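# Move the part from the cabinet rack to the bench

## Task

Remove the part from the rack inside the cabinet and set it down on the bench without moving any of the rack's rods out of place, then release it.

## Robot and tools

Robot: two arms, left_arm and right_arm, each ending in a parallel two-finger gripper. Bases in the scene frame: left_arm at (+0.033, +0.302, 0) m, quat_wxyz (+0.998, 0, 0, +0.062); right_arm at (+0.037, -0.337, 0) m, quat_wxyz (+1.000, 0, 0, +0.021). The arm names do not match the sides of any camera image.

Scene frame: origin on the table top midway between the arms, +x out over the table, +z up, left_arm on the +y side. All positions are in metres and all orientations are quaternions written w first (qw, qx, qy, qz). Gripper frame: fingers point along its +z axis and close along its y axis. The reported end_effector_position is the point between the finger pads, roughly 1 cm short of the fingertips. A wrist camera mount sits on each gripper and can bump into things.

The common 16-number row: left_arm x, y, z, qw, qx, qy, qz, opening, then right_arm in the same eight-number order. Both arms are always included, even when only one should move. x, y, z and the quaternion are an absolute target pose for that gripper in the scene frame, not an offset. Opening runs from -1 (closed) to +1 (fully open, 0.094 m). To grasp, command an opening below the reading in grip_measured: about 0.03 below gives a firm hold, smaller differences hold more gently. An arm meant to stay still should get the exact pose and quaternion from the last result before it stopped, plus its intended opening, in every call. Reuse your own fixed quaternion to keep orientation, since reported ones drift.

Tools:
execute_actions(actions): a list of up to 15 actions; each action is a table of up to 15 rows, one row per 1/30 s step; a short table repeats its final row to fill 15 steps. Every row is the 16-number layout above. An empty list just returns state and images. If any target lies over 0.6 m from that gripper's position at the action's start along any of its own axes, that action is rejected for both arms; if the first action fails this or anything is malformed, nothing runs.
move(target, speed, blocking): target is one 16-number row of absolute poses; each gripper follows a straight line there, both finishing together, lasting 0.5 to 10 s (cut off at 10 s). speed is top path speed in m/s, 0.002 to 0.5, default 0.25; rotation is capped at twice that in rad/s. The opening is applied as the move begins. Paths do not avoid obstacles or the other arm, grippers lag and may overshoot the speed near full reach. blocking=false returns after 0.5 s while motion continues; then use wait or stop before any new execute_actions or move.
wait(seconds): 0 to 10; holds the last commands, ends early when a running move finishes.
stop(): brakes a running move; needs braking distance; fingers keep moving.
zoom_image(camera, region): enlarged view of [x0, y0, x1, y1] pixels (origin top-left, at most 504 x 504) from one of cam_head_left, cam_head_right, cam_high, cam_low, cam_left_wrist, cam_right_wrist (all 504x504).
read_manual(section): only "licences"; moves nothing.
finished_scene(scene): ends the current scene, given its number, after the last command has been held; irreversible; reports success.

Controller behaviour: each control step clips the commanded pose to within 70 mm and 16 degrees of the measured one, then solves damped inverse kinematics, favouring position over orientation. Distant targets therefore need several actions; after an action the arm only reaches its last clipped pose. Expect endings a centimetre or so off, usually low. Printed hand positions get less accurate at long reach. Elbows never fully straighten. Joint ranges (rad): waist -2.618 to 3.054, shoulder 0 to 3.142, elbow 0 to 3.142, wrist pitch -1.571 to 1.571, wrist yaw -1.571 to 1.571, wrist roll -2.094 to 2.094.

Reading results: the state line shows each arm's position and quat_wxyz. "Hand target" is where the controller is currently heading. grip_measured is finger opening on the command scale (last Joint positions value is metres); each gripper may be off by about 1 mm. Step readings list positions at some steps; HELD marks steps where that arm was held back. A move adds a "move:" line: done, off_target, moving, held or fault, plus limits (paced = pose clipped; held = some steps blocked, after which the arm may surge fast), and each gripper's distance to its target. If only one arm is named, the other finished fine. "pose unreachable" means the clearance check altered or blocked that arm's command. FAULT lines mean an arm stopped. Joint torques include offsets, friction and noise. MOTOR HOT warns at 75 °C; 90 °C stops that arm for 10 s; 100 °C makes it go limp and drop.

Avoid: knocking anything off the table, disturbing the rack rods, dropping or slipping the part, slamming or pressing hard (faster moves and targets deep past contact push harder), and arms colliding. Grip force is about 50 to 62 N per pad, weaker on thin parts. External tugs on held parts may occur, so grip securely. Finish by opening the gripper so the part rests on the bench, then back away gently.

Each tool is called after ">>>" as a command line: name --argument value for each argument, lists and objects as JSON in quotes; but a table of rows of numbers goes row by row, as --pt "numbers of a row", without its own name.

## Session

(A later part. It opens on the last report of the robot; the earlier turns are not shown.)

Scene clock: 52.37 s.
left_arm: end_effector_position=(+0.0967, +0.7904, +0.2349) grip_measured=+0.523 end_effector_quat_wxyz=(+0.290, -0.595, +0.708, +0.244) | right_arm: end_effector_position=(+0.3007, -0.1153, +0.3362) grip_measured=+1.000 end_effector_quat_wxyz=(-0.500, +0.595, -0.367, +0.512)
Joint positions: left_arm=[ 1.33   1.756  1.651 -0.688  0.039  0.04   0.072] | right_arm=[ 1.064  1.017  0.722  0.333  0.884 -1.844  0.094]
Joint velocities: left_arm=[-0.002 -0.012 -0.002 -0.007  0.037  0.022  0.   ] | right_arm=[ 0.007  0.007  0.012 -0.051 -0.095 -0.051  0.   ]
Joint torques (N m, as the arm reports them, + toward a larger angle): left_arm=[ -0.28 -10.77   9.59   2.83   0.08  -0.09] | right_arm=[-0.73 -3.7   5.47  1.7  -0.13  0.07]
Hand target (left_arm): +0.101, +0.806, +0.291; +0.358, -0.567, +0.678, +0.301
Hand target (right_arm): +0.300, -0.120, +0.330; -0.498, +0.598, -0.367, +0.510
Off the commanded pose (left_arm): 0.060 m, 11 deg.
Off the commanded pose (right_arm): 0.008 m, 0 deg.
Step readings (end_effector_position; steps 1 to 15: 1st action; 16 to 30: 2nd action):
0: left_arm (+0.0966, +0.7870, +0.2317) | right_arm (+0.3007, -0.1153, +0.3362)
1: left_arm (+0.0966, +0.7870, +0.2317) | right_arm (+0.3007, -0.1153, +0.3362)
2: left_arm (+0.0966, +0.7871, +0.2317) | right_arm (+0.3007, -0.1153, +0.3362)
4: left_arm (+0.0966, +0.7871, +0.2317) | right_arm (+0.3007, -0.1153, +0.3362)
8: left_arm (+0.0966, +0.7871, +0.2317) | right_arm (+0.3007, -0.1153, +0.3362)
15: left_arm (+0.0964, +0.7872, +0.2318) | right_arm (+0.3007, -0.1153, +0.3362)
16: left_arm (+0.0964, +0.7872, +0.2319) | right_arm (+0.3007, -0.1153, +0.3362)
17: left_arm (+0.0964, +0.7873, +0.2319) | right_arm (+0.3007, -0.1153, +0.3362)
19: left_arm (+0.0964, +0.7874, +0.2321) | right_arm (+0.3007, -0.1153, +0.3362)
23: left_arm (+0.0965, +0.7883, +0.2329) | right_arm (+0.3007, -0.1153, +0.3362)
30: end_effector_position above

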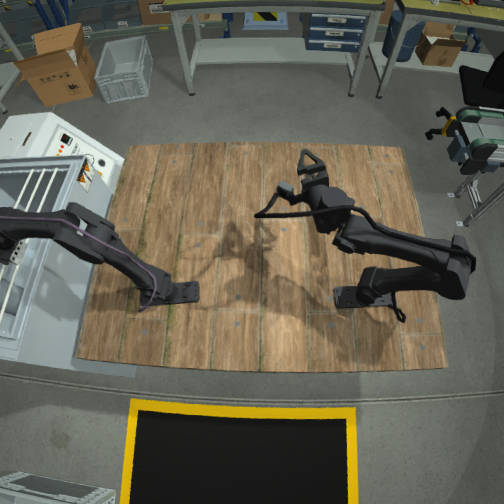

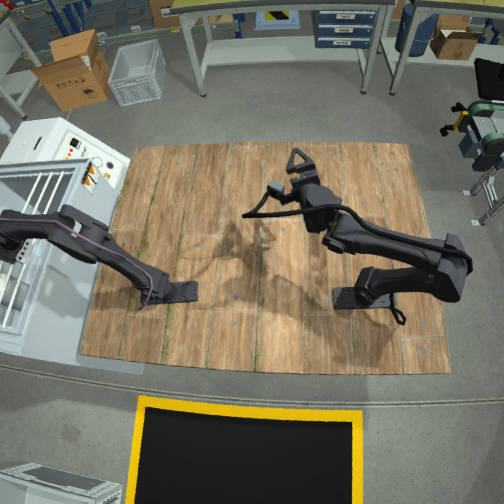

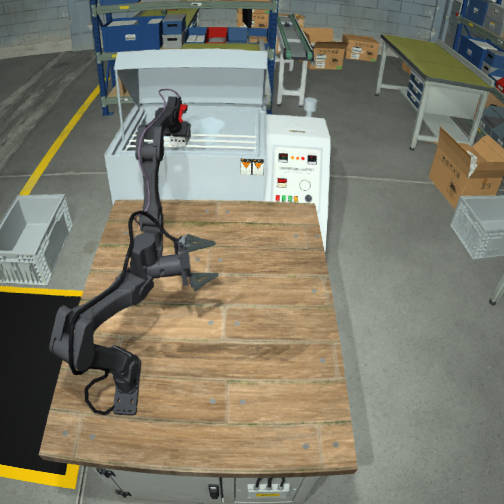

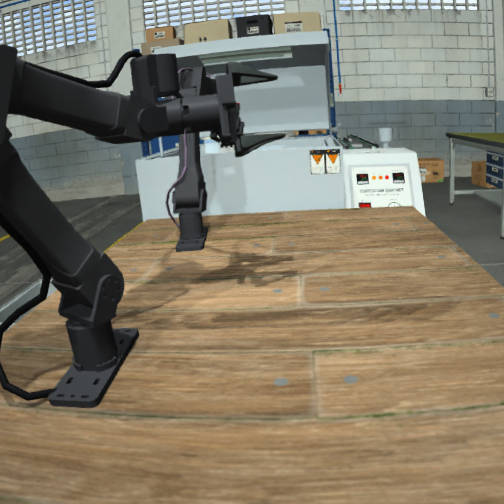

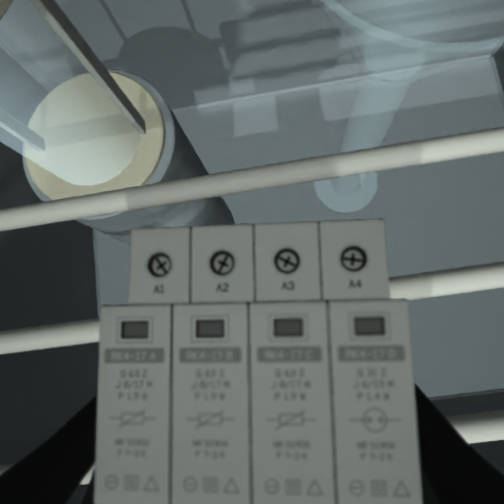

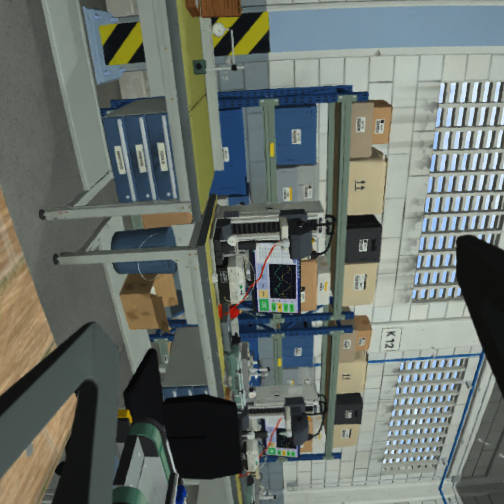

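>>> execute_actions --actions '[[[0.098,0.80,0.40,0.3597,-0.5675,0.6764,0.3018,0.485, 0.30,-0.12,0.33,-0.498,0.598,-0.367,0.510,1]],[[0.098,0.78,0.40,0.3597,-0.5675,0.6764,0.3018,0.485, 0.30,-0.12,0.33,-0.498,0.598,-0.367,0.510,1]]]'

Scene clock: 56.10 s.
left_arm: end_effector_position=(+0.0939, +0.7648, +0.3253) grip_measured=+0.523 end_effector_quat_wxyz=(+0.303, -0.590, +0.703, +0.255) | right_arm: end_effector_position=(+0.3007, -0.1153, +0.3362) grip_measured=+1.000 end_effector_quat_wxyz=(-0.500, +0.595, -0.367, +0.512)
Joint positions: left_arm=[ 1.33   1.734  1.974 -0.997  0.04   0.04   0.072] | right_arm=[ 1.064  1.017  0.722  0.333  0.884 -1.844  0.094]
Joint velocities: left_arm=[ 0.007  0.31   1.38  -0.784 -0.022  0.007 -0.   ] | right_arm=[-0.017 -0.002  0.017  0.022  0.037 -0.037  0.   ]
Joint torques (N m, as the arm reports them, + toward a larger angle): left_arm=[-0.27 -8.71 12.8   3.01  0.06 -0.07] | right_arm=[-0.72 -3.71  5.46  1.71 -0.13  0.08]
Hand target (left_arm): +0.096, +0.769, +0.393; +0.363, -0.565, +0.675, +0.306
Hand target (right_arm): +0.300, -0.120, +0.330; -0.498, +0.598, -0.367, +0.510
Off the commanded pose (left_arm): 0.076 m, 9 deg; position clipped at the last step of the last action.
Off the commanded pose (right_arm): 0.008 m, 0 deg.
Step readings (end_effector_position; steps 1 to 15: 1st action; 16 to 30: 2nd action):
0: left_arm (+0.0968, +0.7908, +0.2354) | right_arm (+0.3007, -0.1153, +0.3362)
1: left_arm (+0.0967, +0.7903, +0.2356) | right_arm (+0.3007, -0.1153, +0.3362)
2: left_arm (+0.0966, +0.7890, +0.2354) | right_arm (+0.3007, -0.1153, +0.3362)
4: left_arm (+0.0963, +0.7862, +0.2364) | right_arm (+0.3007, -0.1153, +0.3362)
8: left_arm (+0.0958, +0.7811, +0.2411) | right_arm (+0.3007, -0.1153, +0.3362)
15: left_arm (+0.0955, +0.7783, +0.2561) | right_arm (+0.3007, -0.1153, +0.3362)
16: left_arm (+0.0955, +0.7777, +0.2588) | right_arm (+0.3007, -0.1153, +0.3362)
17: left_arm (+0.0953, +0.7767, +0.2615) | right_arm (+0.3007, -0.1153, +0.3362)
19: left_arm (+0.0949, +0.7732, +0.2666) | right_arm (+0.3007, -0.1153, +0.3362)
23: left_arm (+0.0945, +0.7695, +0.2791) | right_arm (+0.3007, -0.1153, +0.3362)
30: end_effector_position above

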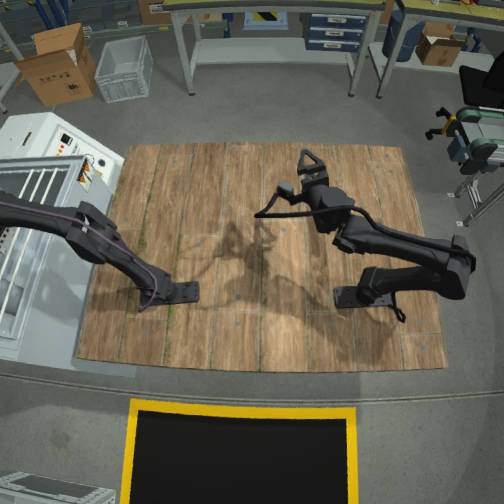

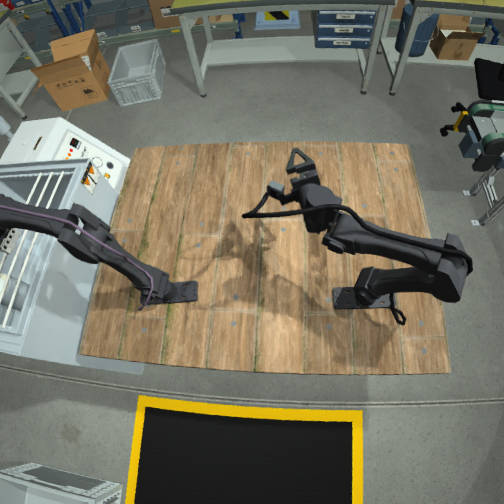

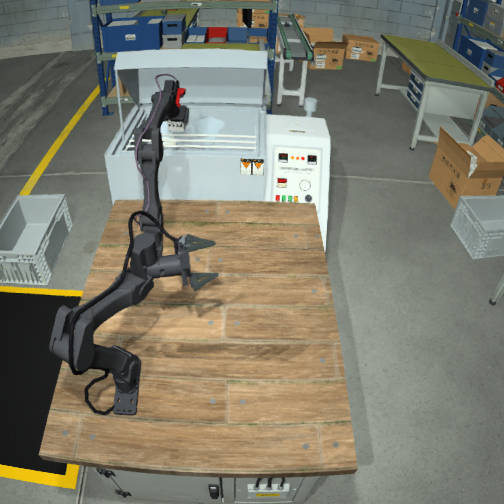

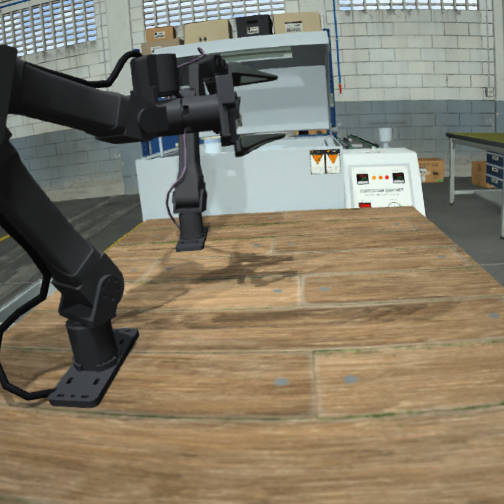

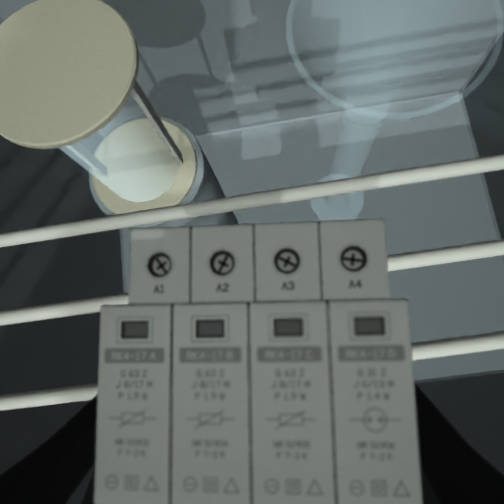

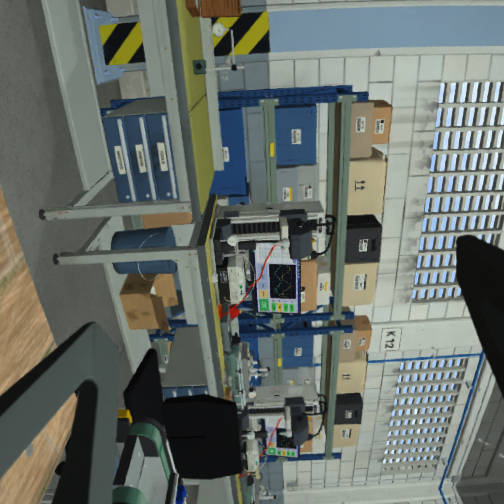

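>>> move --target '[0.12,0.66,0.42,0.3597,-0.5675,0.6764,0.3018,0.485, 0.30,-0.12,0.33,-0.498,0.598,-0.367,0.510,1]' --speed 0.15

>>> move --target '[0.38,0.39,0.36,0.4347,-0.1173,0.8911,0.0572,0.485, 0.30,-0.12,0.33,-0.498,0.598,-0.367,0.510,1]' --speed 0.25

>>> move --target '[0.38,0.39,0.09,0.4347,-0.1173,0.8911,0.0572,0.485, 0.30,-0.12,0.33,-0.498,0.598,-0.367,0.510,1]' --speed 0.2

Scene clock: 63.23 s.
left_arm: end_effector_position=(+0.1170, +0.6550, +0.3723) grip_measured=+0.523 end_effector_quat_wxyz=(+0.296, -0.587, +0.710, +0.254) | right_arm: end_effector_position=(+0.3007, -0.1153, +0.3362) grip_measured=+1.000 end_effector_quat_wxyz=(-0.500, +0.595, -0.367, +0.512)
Joint positions: left_arm=[ 1.177  1.471  1.94  -1.241 -0.072 -0.05   0.072] | right_arm=[ 1.064  1.017  0.722  0.333  0.884 -1.844  0.094]
Joint velocities: left_arm=[-0.007 -0.017  0.002 -0.11  -0.022 -0.081 -0.   ] | right_arm=[ 0.007 -0.012  0.007  0.066  0.022  0.022  0.   ]
Joint torques (N m, as the arm reports them, + toward a larger angle): left_arm=[-0.58 -7.41  9.16  2.63 -0.11 -0.09] | right_arm=[-0.72 -3.71  5.46  1.7  -0.13  0.07]
Hand target (left_arm): +0.118, +0.656, +0.419; +0.359, -0.568, +0.677, +0.301
Hand target (right_arm): +0.300, -0.120, +0.330; -0.498, +0.598, -0.367, +0.510
Off the commanded pose (left_arm): 0.048 m, 10 deg.
Off the commanded pose (right_arm): 0.008 m, 0 deg.
move: off_target (left_arm)

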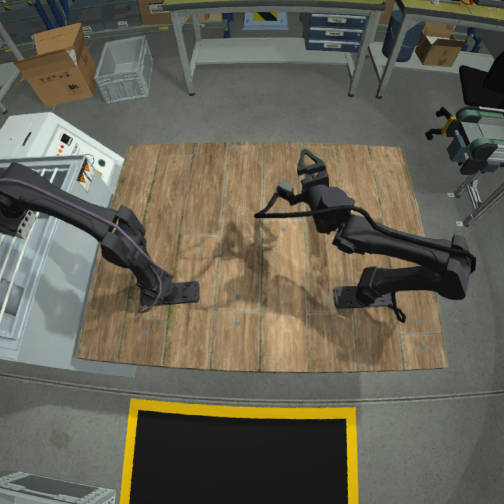

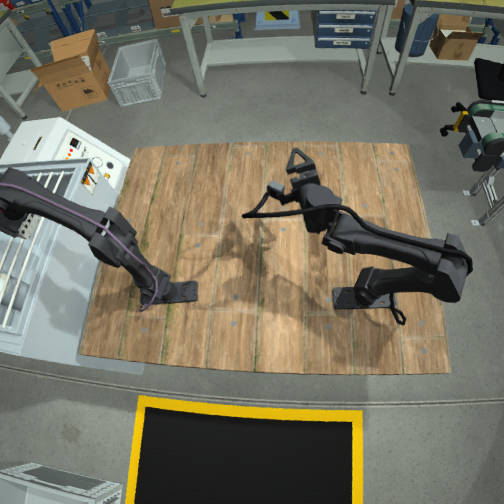

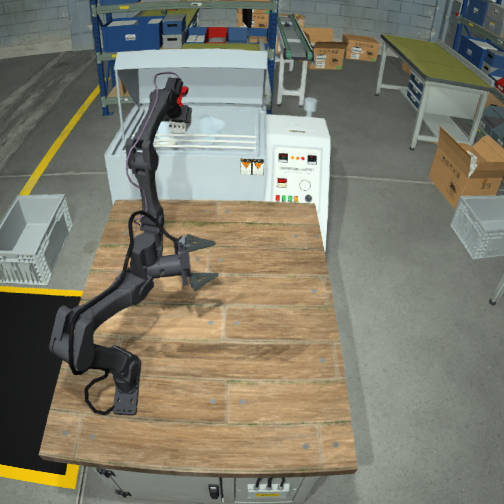

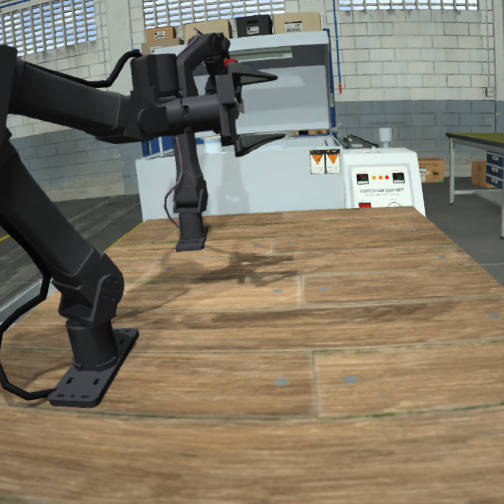

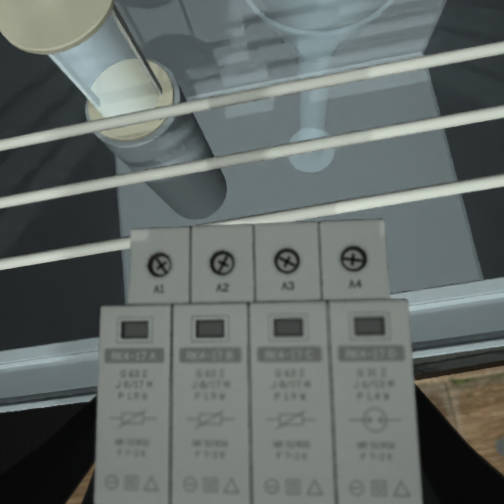

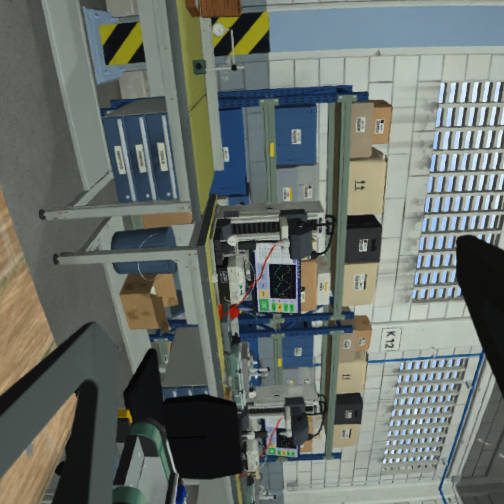

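Scene clock: 65.93 s.
left_arm: end_effector_position=(+0.3540, +0.3825, +0.3249) grip_measured=+0.523 end_effector_quat_wxyz=(+0.359, -0.124, +0.924, +0.049) | right_arm: end_effector_position=(+0.3007, -0.1153, +0.3362) grip_measured=+1.000 end_effector_quat_wxyz=(-0.500, +0.595, -0.367, +0.512)
Joint positions: left_arm=[ 0.105  1.303  1.628 -1.155 -0.028 -0.028  0.072] | right_arm=[ 1.064  1.017  0.722  0.333  0.884 -1.844  0.094]
Joint velocities: left_arm=[ 0.007 -0.012 -0.017 -0.007  0.007 -0.037 -0.   ] | right_arm=[ 0.017 -0.002 -0.002  0.037 -0.037  0.022  0.   ]
Joint torques (N m, as the arm reports them, + toward a larger angle): left_arm=[-0.42 -4.65  8.22  2.78 -0.03  0.03] | right_arm=[-0.72 -3.7   5.47  1.7  -0.13  0.07]
Hand target (left_arm): +0.371, +0.385, +0.360; +0.431, -0.117, +0.893, +0.058
Hand target (right_arm): +0.300, -0.120, +0.330; -0.498, +0.598, -0.367, +0.510
Off the commanded pose (left_arm): 0.044 m, 10 deg.
Off the commanded pose (right_arm): 0.008 m, 0 deg.
move: off_target (left_arm)

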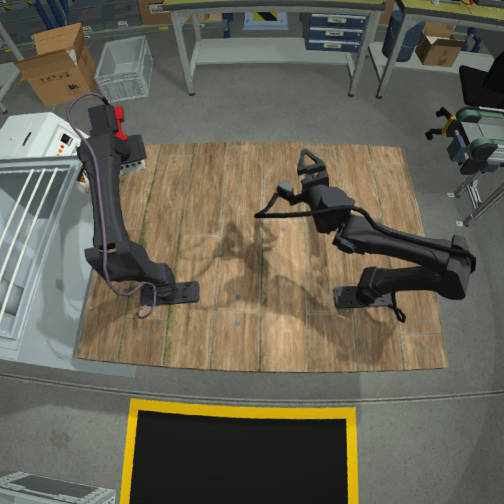

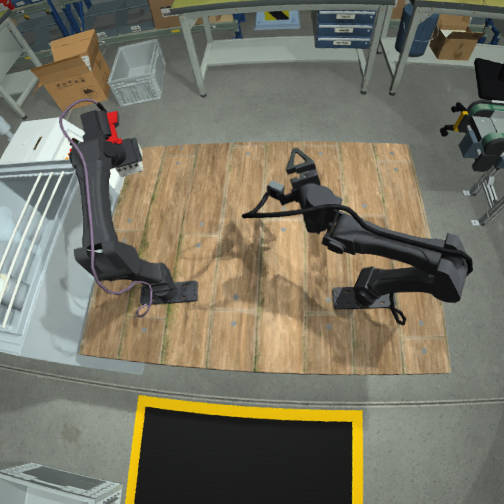

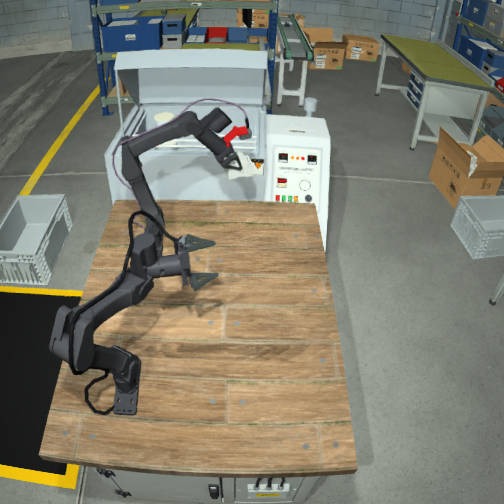

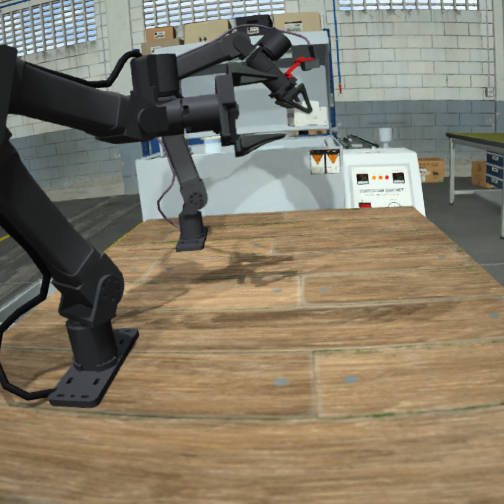

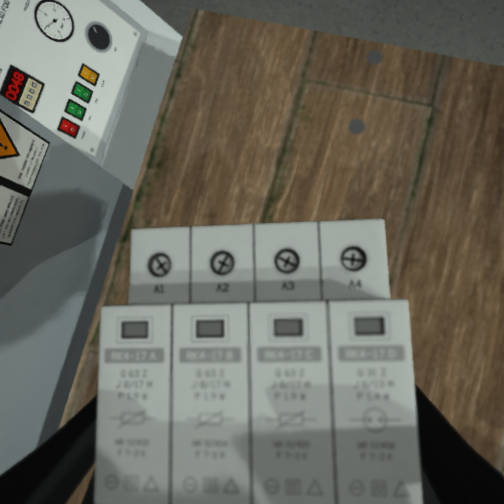

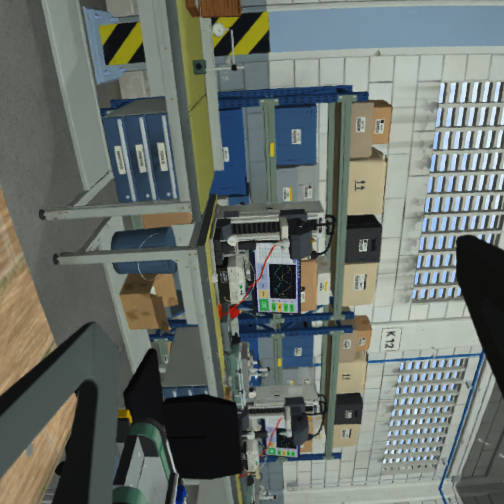

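Scene clock: 68.23 s.
left_arm: end_effector_position=(+0.3495, +0.3813, +0.0620) grip_measured=+0.523 end_effector_quat_wxyz=(+0.367, -0.120, +0.921, +0.051) | right_arm: end_effector_position=(+0.3007, -0.1153, +0.3362) grip_measured=+1.000 end_effector_quat_wxyz=(-0.500, +0.595, -0.367, +0.512)
Joint positions: left_arm=[ 0.105  1.252  0.485 -0.046 -0.027 -0.02   0.072] | right_arm=[ 1.064  1.017  0.722  0.333  0.884 -1.844  0.094]
Joint velocities: left_arm=[ 0.012  0.007  0.017  0.051 -0.051  0.022 -0.003] | right_arm=[ 0.007 -0.012 -0.002  0.007 -0.022  0.022  0.   ]
Joint torques (N m, as the arm reports them, + toward a larger angle): left_arm=[ 0.36 -3.85  8.05  2.81  0.04  0.03] | right_arm=[-0.72 -3.71  5.47  1.7  -0.13  0.08]
Hand target (left_arm): +0.373, +0.388, +0.092; +0.432, -0.117, +0.892, +0.058
Hand target (right_arm): +0.300, -0.120, +0.330; -0.498, +0.598, -0.367, +0.510
Off the commanded pose (left_arm): 0.042 m, 9 deg.
Off the commanded pose (right_arm): 0.008 m, 0 deg.
move: off_target (left_arm); limits=paced

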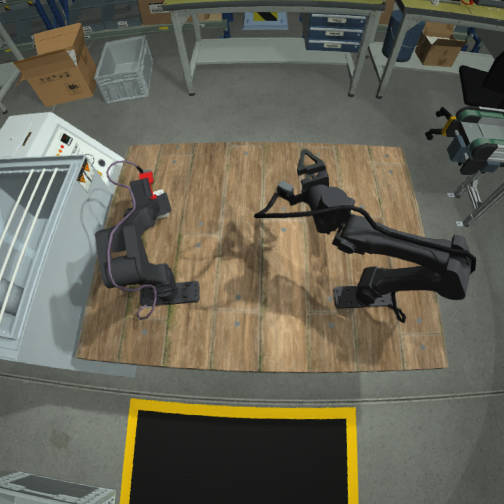

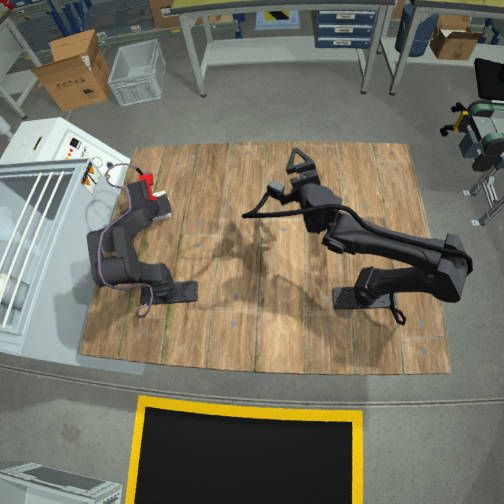

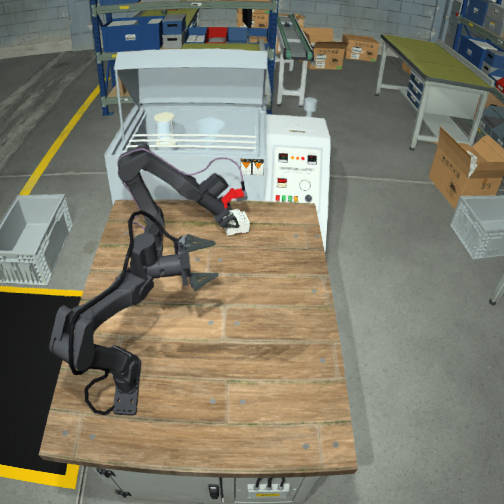

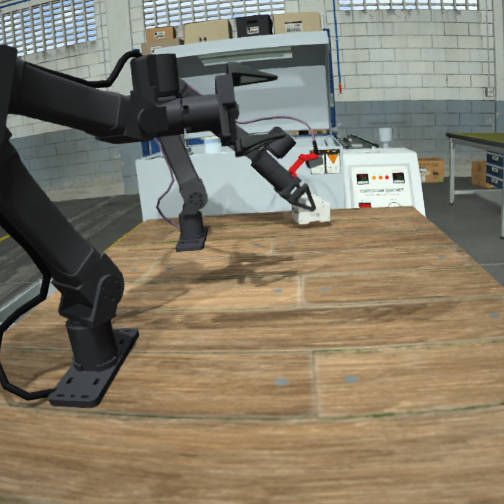

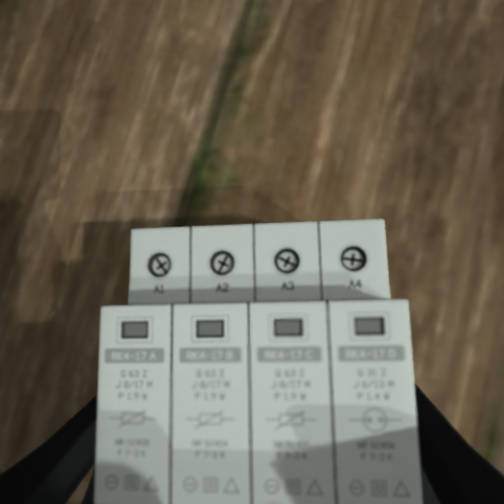

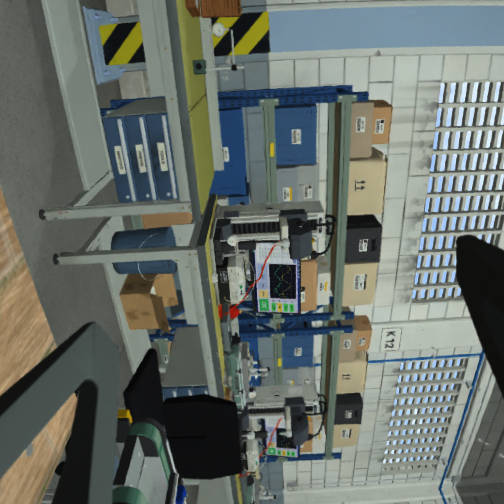

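Pitch matches the grasp. Lower slowly by about 2.3 cm.

>>> execute_actions --actions '[[[0.38,0.39,0.089,0.4347,-0.1173,0.8911,0.0572,0.485, 0.30,-0.12,0.33,-0.498,0.598,-0.367,0.510,1],[0.38,0.39,0.088,0.4347,-0.1173,0.8911,0.0572,0.485, 0.30,-0.12,0.33,-0.498,0.598,-0.367,0.510,1],[0.38,0.39,0.087,0.4347,-0.1173,0.8911,0.0572,0.485, 0.30,-0.12,0.33,-0.498,0.598,-0.367,0.510,1],[0.38,0.39,0.086,0.4347,-0.1173,0.8911,0.0572,0.485, 0.30,-0.12,0.33,-0.498,0.598,-0.367,0.510,1],[0.38,0.39,0.085,0.4347,-0.1173,0.8911,0.0572,0.485, 0.30,-0.12,0.33,-0.498,0.598,-0.367,0.510,1],[0.38,0.39,0.084,0.4347,-0.1173,0.8911,0.0572,0.485, 0.30,-0.12,0.33,-0.498,0.598,-0.367,0.510,1],[0.38,0.39,0.083,0.4347,-0.1173,0.8911,0.0572,0.485, 0.30,-0.12,0.33,-0.498,0.598,-0.367,0.510,1],[0.38,0.39,0.082,0.4347,-0.1173,0.8911,0.0572,0.485, 0.30,-0.12,0.33,-0.498,0.598,-0.367,0.510,1],[0.38,0.39,0.081,0.4347,-0.1173,0.8911,0.0572,0.485, 0.30,-0.12,0.33,-0.498,0.598,-0.367,0.510,1],[0.38,0.39,0.08,0.4347,-0.1173,0.8911,0.0572,0.485, 0.30,-0.12,0.33,-0.498,0.598,-0.367,0.510,1],[0.38,0.39,0.079,0.4347,-0.1173,0.8911,0.0572,0.485, 0.30,-0.12,0.33,-0.498,0.598,-0.367,0.510,1],[0.38,0.39,0.078,0.4347,-0.1173,0.8911,0.0572,0.485, 0.30,-0.12,0.33,-0.498,0.598,-0.367,0.510,1],[0.38,0.39,0.077,0.4347,-0.1173,0.8911,0.0572,0.485, 0.30,-0.12,0.33,-0.498,0.598,-0.367,0.510,1],[0.38,0.39,0.076,0.4347,-0.1173,0.8911,0.0572,0.485, 0.30,-0.12,0.33,-0.498,0.598,-0.367,0.510,1],[0.38,0.39,0.075,0.4347,-0.1173,0.8911,0.0572,0.485, 0.30,-0.12,0.33,-0.498,0.598,-0.367,0.510,1]], [[0.38,0.39,0.074,0.4347,-0.1173,0.8911,0.0572,0.485, 0.30,-0.12,0.33,-0.498,0.598,-0.367,0.510,1],[0.38,0.39,0.073,0.4347,-0.1173,0.8911,0.0572,0.485, 0.30,-0.12,0.33,-0.498,0.598,-0.367,0.510,1],[0.38,0.39,0.072,0.4347,-0.1173,0.8911,0.0572,0.485, 0.30,-0.12,0.33,-0.498,0.598,-0.367,0.510,1],[0.38,0.39,0.071,0.4347,-0.1173,0.8911,0.0572,0.485, 0.30,-0.12,0.33,-0.498,0.598,-0.367,0.510,1],[0.38,0.39,0.07,0.4347,-0.1173,0.8911,0.0572,0.485, 0.30,-0.12,0.33,-0.498,0.598,-0.367,0.510,1],[0.38,0.39,0.069,0.4347,-0.1173,0.8911,0.0572,0.485, 0.30,-0.12,0.33,-0.498,0.598,-0.367,0.510,1],[0.38,0.39,0.068,0.4347,-0.1173,0.8911,0.0572,0.485, 0.30,-0.12,0.33,-0.498,0.598,-0.367,0.510,1],[0.38,0.39,0.067,0.4347,-0.1173,0.8911,0.0572,0.485, 0.30,-0.12,0.33,-0.498,0.598,-0.367,0.510,1],[0.38,0.39,0.066,0.4347,-0.1173,0.8911,0.0572,0.485, 0.30,-0.12,0.33,-0.498,0.598,-0.367,0.510,1]]]'

Scene clock: 83.63 s.
left_arm: end_effector_position=(+0.3577, +0.3823, +0.0452) grip_measured=+0.523 end_effector_quat_wxyz=(+0.377, -0.119, +0.917, +0.050) | right_arm: end_effector_position=(+0.3007, -0.1153, +0.3362) grip_measured=+1.000 end_effector_quat_wxyz=(-0.500, +0.595, -0.367, +0.512)
Joint positions: left_arm=[ 0.105  1.34   0.443  0.106 -0.022 -0.02   0.072] | right_arm=[ 1.064  1.017  0.722  0.333  0.884 -1.844  0.094]
Joint velocities: left_arm=[ 0.012  0.037 -0.017  0.037  0.007 -0.051 -0.001] | right_arm=[-0.007 -0.012 -0.002  0.051 -0.037  0.022  0.   ]
Joint torques (N m, as the arm reports them, + toward a larger angle): left_arm=[ 0.45 -3.8   6.71  2.72 -0.04  0.02] | right_arm=[-0.72 -3.71  5.46  1.7  -0.13  0.08]
Hand target (left_arm): +0.377, +0.389, +0.068; +0.432, -0.117, +0.892, +0.058
Hand target (right_arm): +0.300, -0.120, +0.330; -0.498, +0.598, -0.367, +0.510
Off the commanded pose (left_arm): 0.031 m, 7 deg.
Off the commanded pose (right_arm): 0.008 m, 0 deg.
Step readings (end_effector_position; steps 1 to 15: 1st action; 16 to 30: 2nd action):
0: left_arm (+0.3498, +0.3813, +0.0621) | right_arm (+0.3007, -0.1153, +0.3362)
1: left_arm (+0.3499, +0.3814, +0.0620) | right_arm (+0.3007, -0.1153, +0.3362)
2: left_arm (+0.3502, +0.3814, +0.0615) | right_arm (+0.3007, -0.1153, +0.3362)
4: left_arm (+0.3509, +0.3816, +0.0601) | right_arm (+0.3007, -0.1153, +0.3362)
8: left_arm (+0.3520, +0.3819, +0.0571) | right_arm (+0.3007, -0.1153, +0.3362)
15: left_arm (+0.3517, +0.3818, +0.0498) | right_arm (+0.3007, -0.1153, +0.3362)
16: left_arm (+0.3511, +0.3816, +0.0481) | right_arm (+0.3007, -0.1153, +0.3362)
17: left_arm (+0.3505, +0.3815, +0.0465) | right_arm (+0.3007, -0.1153, +0.3362)
19: left_arm (+0.3507, +0.3815, +0.0454) | right_arm (+0.3007, -0.1153, +0.3362)
23: left_arm (+0.3531, +0.3818, +0.0446) | right_arm (+0.3007, -0.1153, +0.3362)
30: end_effector_position above

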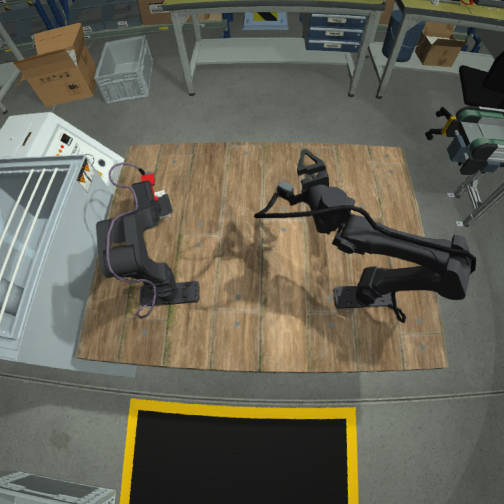

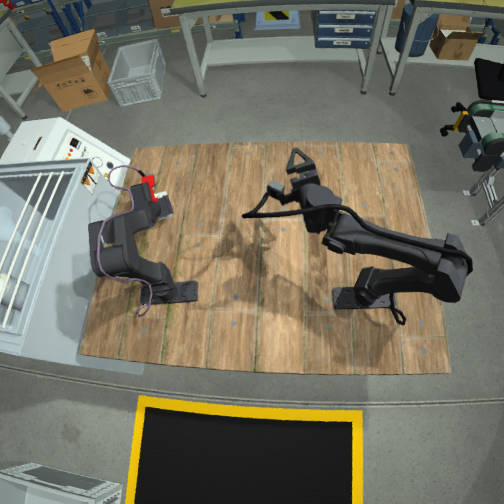

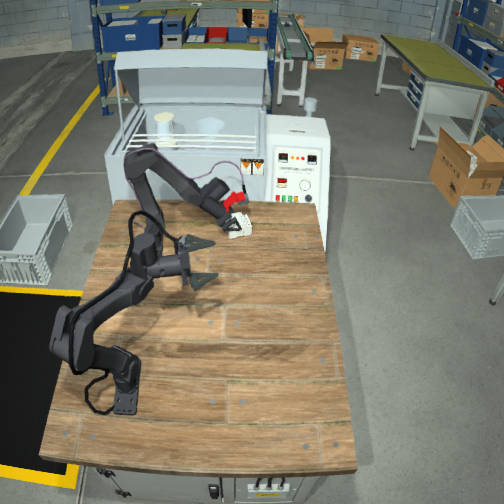

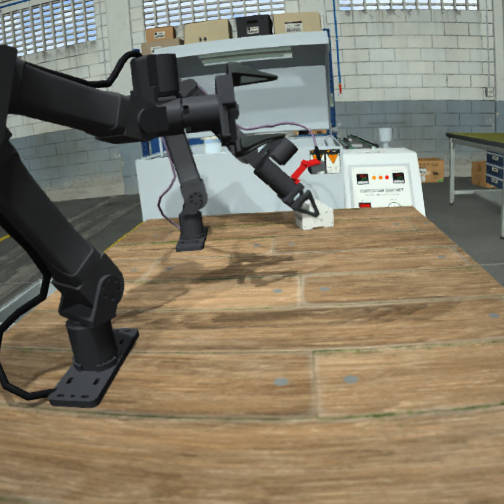

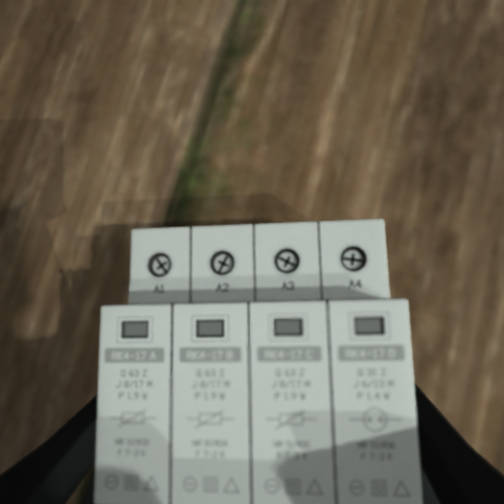

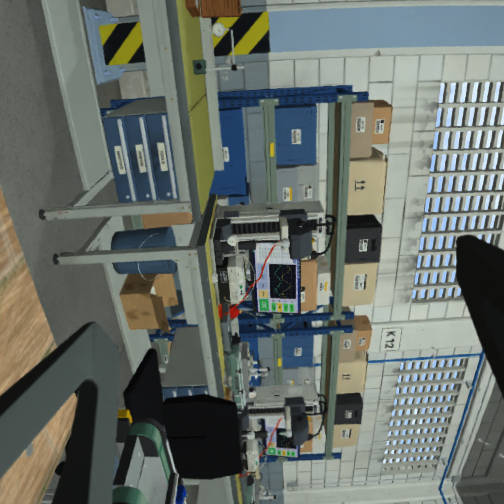

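In contact. Release and retreat.

>>> execute_actions --actions '[[[0.365,0.385,0.055,0.395,-0.119,0.909,0.052,0.50, 0.30,-0.12,0.33,-0.498,0.598,-0.367,0.510,1],[0.365,0.385,0.055,0.395,-0.119,0.909,0.052,0.505, 0.30,-0.12,0.33,-0.498,0.598,-0.367,0.510,1],[0.365,0.385,0.055,0.395,-0.119,0.909,0.052,0.51, 0.30,-0.12,0.33,-0.498,0.598,-0.367,0.510,1],[0.365,0.385,0.055,0.395,-0.119,0.909,0.052,0.515, 0.30,-0.12,0.33,-0.498,0.598,-0.367,0.510,1],[0.365,0.385,0.055,0.395,-0.119,0.909,0.052,0.519, 0.30,-0.12,0.33,-0.498,0.598,-0.367,0.510,1],[0.365,0.385,0.055,0.395,-0.119,0.909,0.052,0.522, 0.30,-0.12,0.33,-0.498,0.598,-0.367,0.510,1],[0.365,0.385,0.055,0.395,-0.119,0.909,0.052,0.526, 0.30,-0.12,0.33,-0.498,0.598,-0.367,0.510,1],[0.365,0.385,0.055,0.395,-0.119,0.909,0.052,0.53, 0.30,-0.12,0.33,-0.498,0.598,-0.367,0.510,1],[0.365,0.385,0.055,0.395,-0.119,0.909,0.052,0.55, 0.30,-0.12,0.33,-0.498,0.598,-0.367,0.510,1],[0.365,0.385,0.055,0.395,-0.119,0.909,0.052,0.65, 0.30,-0.12,0.33,-0.498,0.598,-0.367,0.510,1],[0.365,0.385,0.055,0.395,-0.119,0.909,0.052,0.8, 0.30,-0.12,0.33,-0.498,0.598,-0.367,0.510,1],[0.365,0.385,0.055,0.395,-0.119,0.909,0.052,1, 0.30,-0.12,0.33,-0.498,0.598,-0.367,0.510,1]]]'

>>> move --target '[0.31,0.372,0.14,0.395,-0.119,0.909,0.052,1, 0.30,-0.12,0.33,-0.498,0.598,-0.367,0.510,1]' --speed 0.2

>>> zoom_image --camera "cam_high" --region '[100, 90, 300, 250]'

Scene clock: 91.80 s.
left_arm: end_effector_position=(+0.3578, +0.3822, +0.0446) grip_measured=+1.000 end_effector_quat_wxyz=(+0.377, -0.119, +0.917, +0.050) | right_arm: end_effector_position=(+0.3007, -0.1153, +0.3362) grip_measured=+1.000 end_effector_quat_wxyz=(-0.500, +0.595, -0.367, +0.512)
Joint positions: left_arm=[ 0.105  1.342  0.442  0.11  -0.021 -0.02   0.094] | right_arm=[ 1.064  1.017  0.722  0.333  0.884 -1.844  0.094]
Joint velocities: left_arm=[-0.012 -0.007  0.002  0.037  0.007 -0.037  0.   ] | right_arm=[-0.017 -0.032 -0.002 -0.037  0.095  0.007  0.   ]
Joint torques (N m, as the arm reports them, + toward a larger angle): left_arm=[ 0.25 -4.31  7.46  1.83  0.01  0.02] | right_arm=[-0.72 -3.7   5.47  1.7  -0.13  0.07]
Hand target (left_arm): +0.365, +0.385, +0.055; +0.395, -0.119, +0.909, +0.052
Hand target (right_arm): +0.300, -0.120, +0.330; -0.498, +0.598, -0.367, +0.510
Off the commanded pose (left_arm): 0.013 m, 2 deg.
Off the commanded pose (right_arm): 0.008 m, 0 deg.
Step readings (end_effector_position):
0: left_arm (+0.3587, +0.3824, +0.0454) | right_arm (+0.3007, -0.1153, +0.3362)
1: left_arm (+0.3581, +0.3823, +0.0448) | right_arm (+0.3007, -0.1153, +0.3362)
2: left_arm (+0.3580, +0.3823, +0.0448) | right_arm (+0.3007, -0.1153, +0.3362)
4: left_arm (+0.3579, +0.3823, +0.0447) | right_arm (+0.3007, -0.1153, +0.3362)
8: left_arm (+0.3579, +0.3823, +0.0447) | right_arm (+0.3007, -0.1153, +0.3362)
15: end_effector_position above

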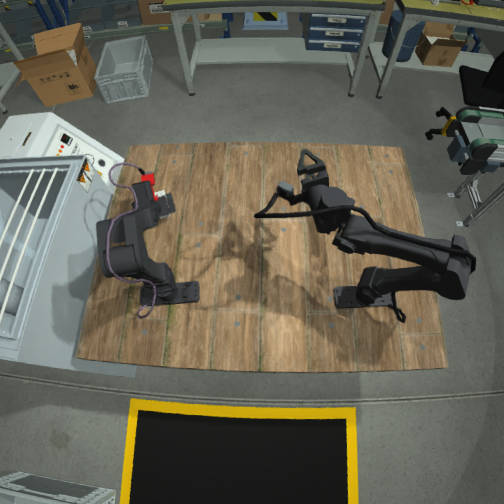

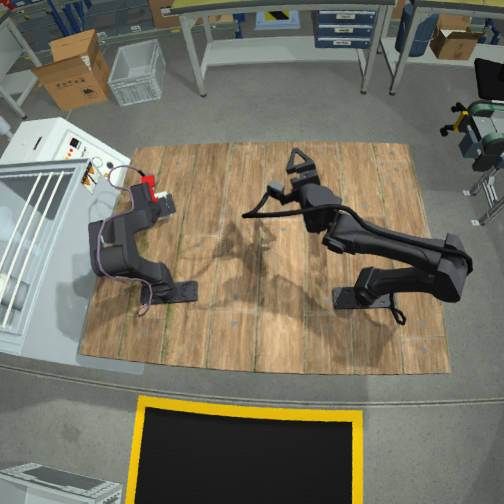

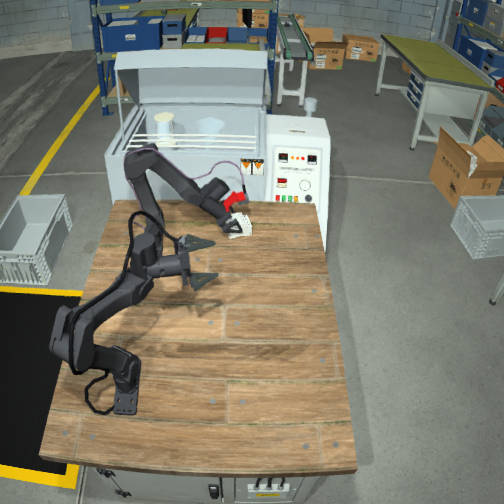

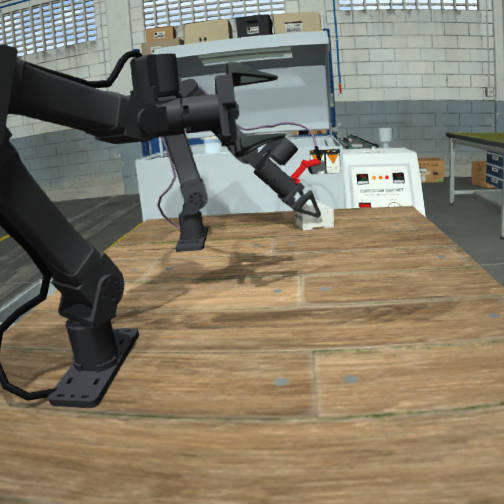

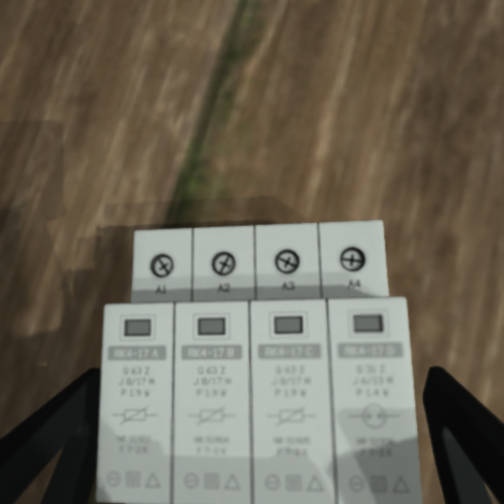

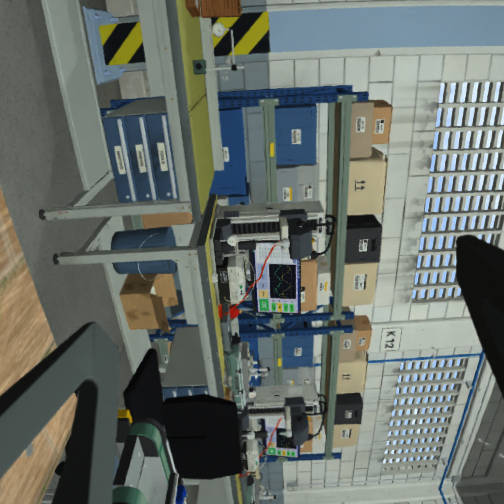

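Scene clock: 93.13 s.
left_arm: end_effector_position=(+0.3032, +0.3695, +0.1136) grip_measured=+1.000 end_effector_quat_wxyz=(+0.363, -0.120, +0.923, +0.048) | right_arm: end_effector_position=(+0.3007, -0.1153, +0.3362) grip_measured=+1.000 end_effector_quat_wxyz=(-0.500, +0.595, -0.367, +0.512)
Joint positions: left_arm=[ 0.105  0.914  0.546 -0.453 -0.021 -0.02   0.094] | right_arm=[ 1.064  1.017  0.722  0.333  0.884 -1.844  0.094]
Joint velocities: left_arm=[ 0.012 -0.012 -0.007 -0.007 -0.066  0.051  0.   ] | right_arm=[-0.017  0.002 -0.012  0.022 -0.051 -0.022  0.   ]
Joint torques (N m, as the arm reports them, + toward a larger angle): left_arm=[ 0.47 -3.13 11.13  1.64  0.02  0.04] | right_arm=[-0.71 -3.7   5.47  1.7  -0.13  0.07]
Hand target (left_arm): +0.311, +0.373, +0.138; +0.395, -0.119, +0.909, +0.052
Hand target (right_arm): +0.300, -0.120, +0.330; -0.498, +0.598, -0.367, +0.510
Off the commanded pose (left_arm): 0.027 m, 4 deg.
Off the commanded pose (right_arm): 0.008 m, 0 deg.
move: off_target (left_arm)

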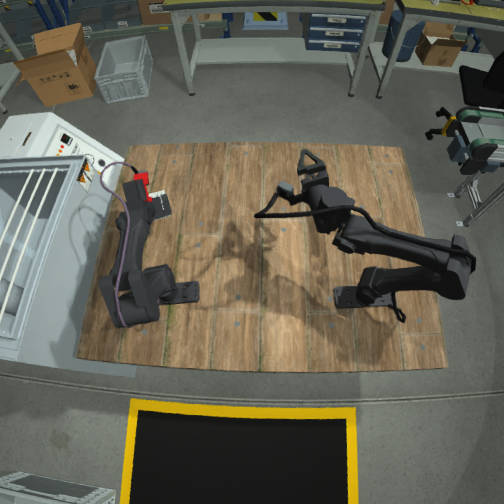

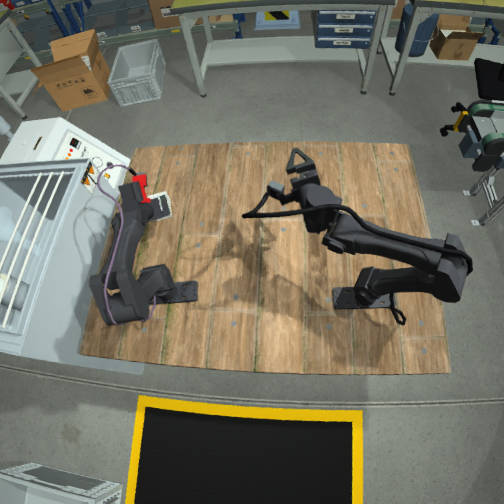

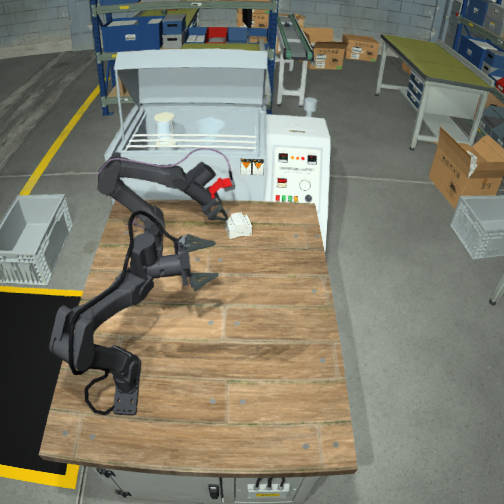

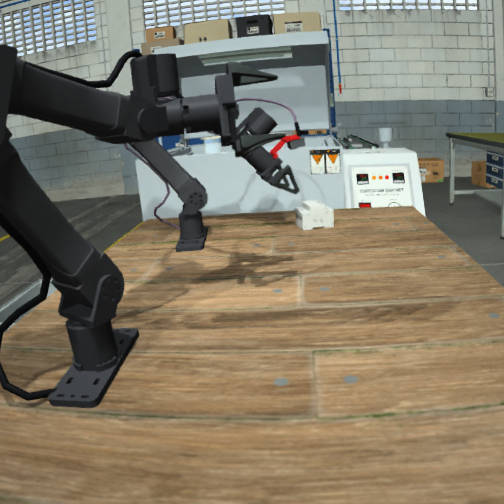

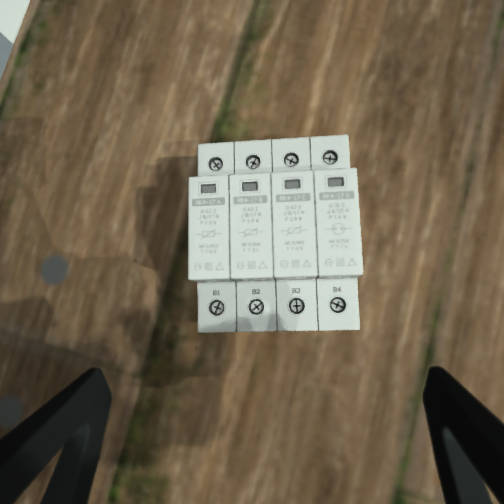

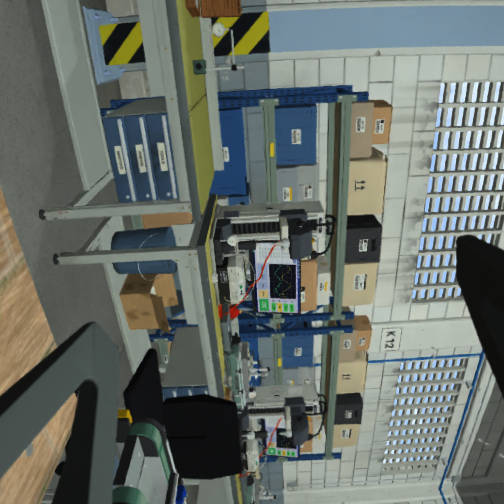

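Region (100, 90, 300, 250) of cam_high's 504x504 image, scaled by 2.520, with more detail than that image has; it fills the top 403 rows of this view, and the rest is white.

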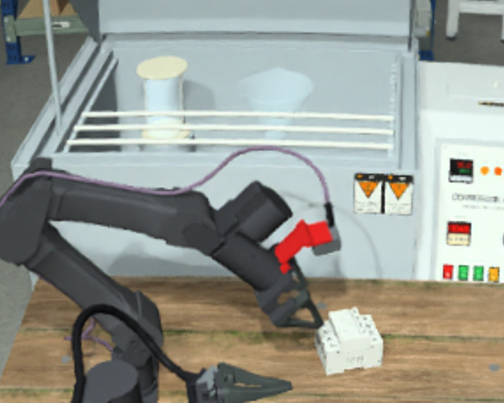

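>>> finished_scene --scene 2

The scene is finished: the task was done.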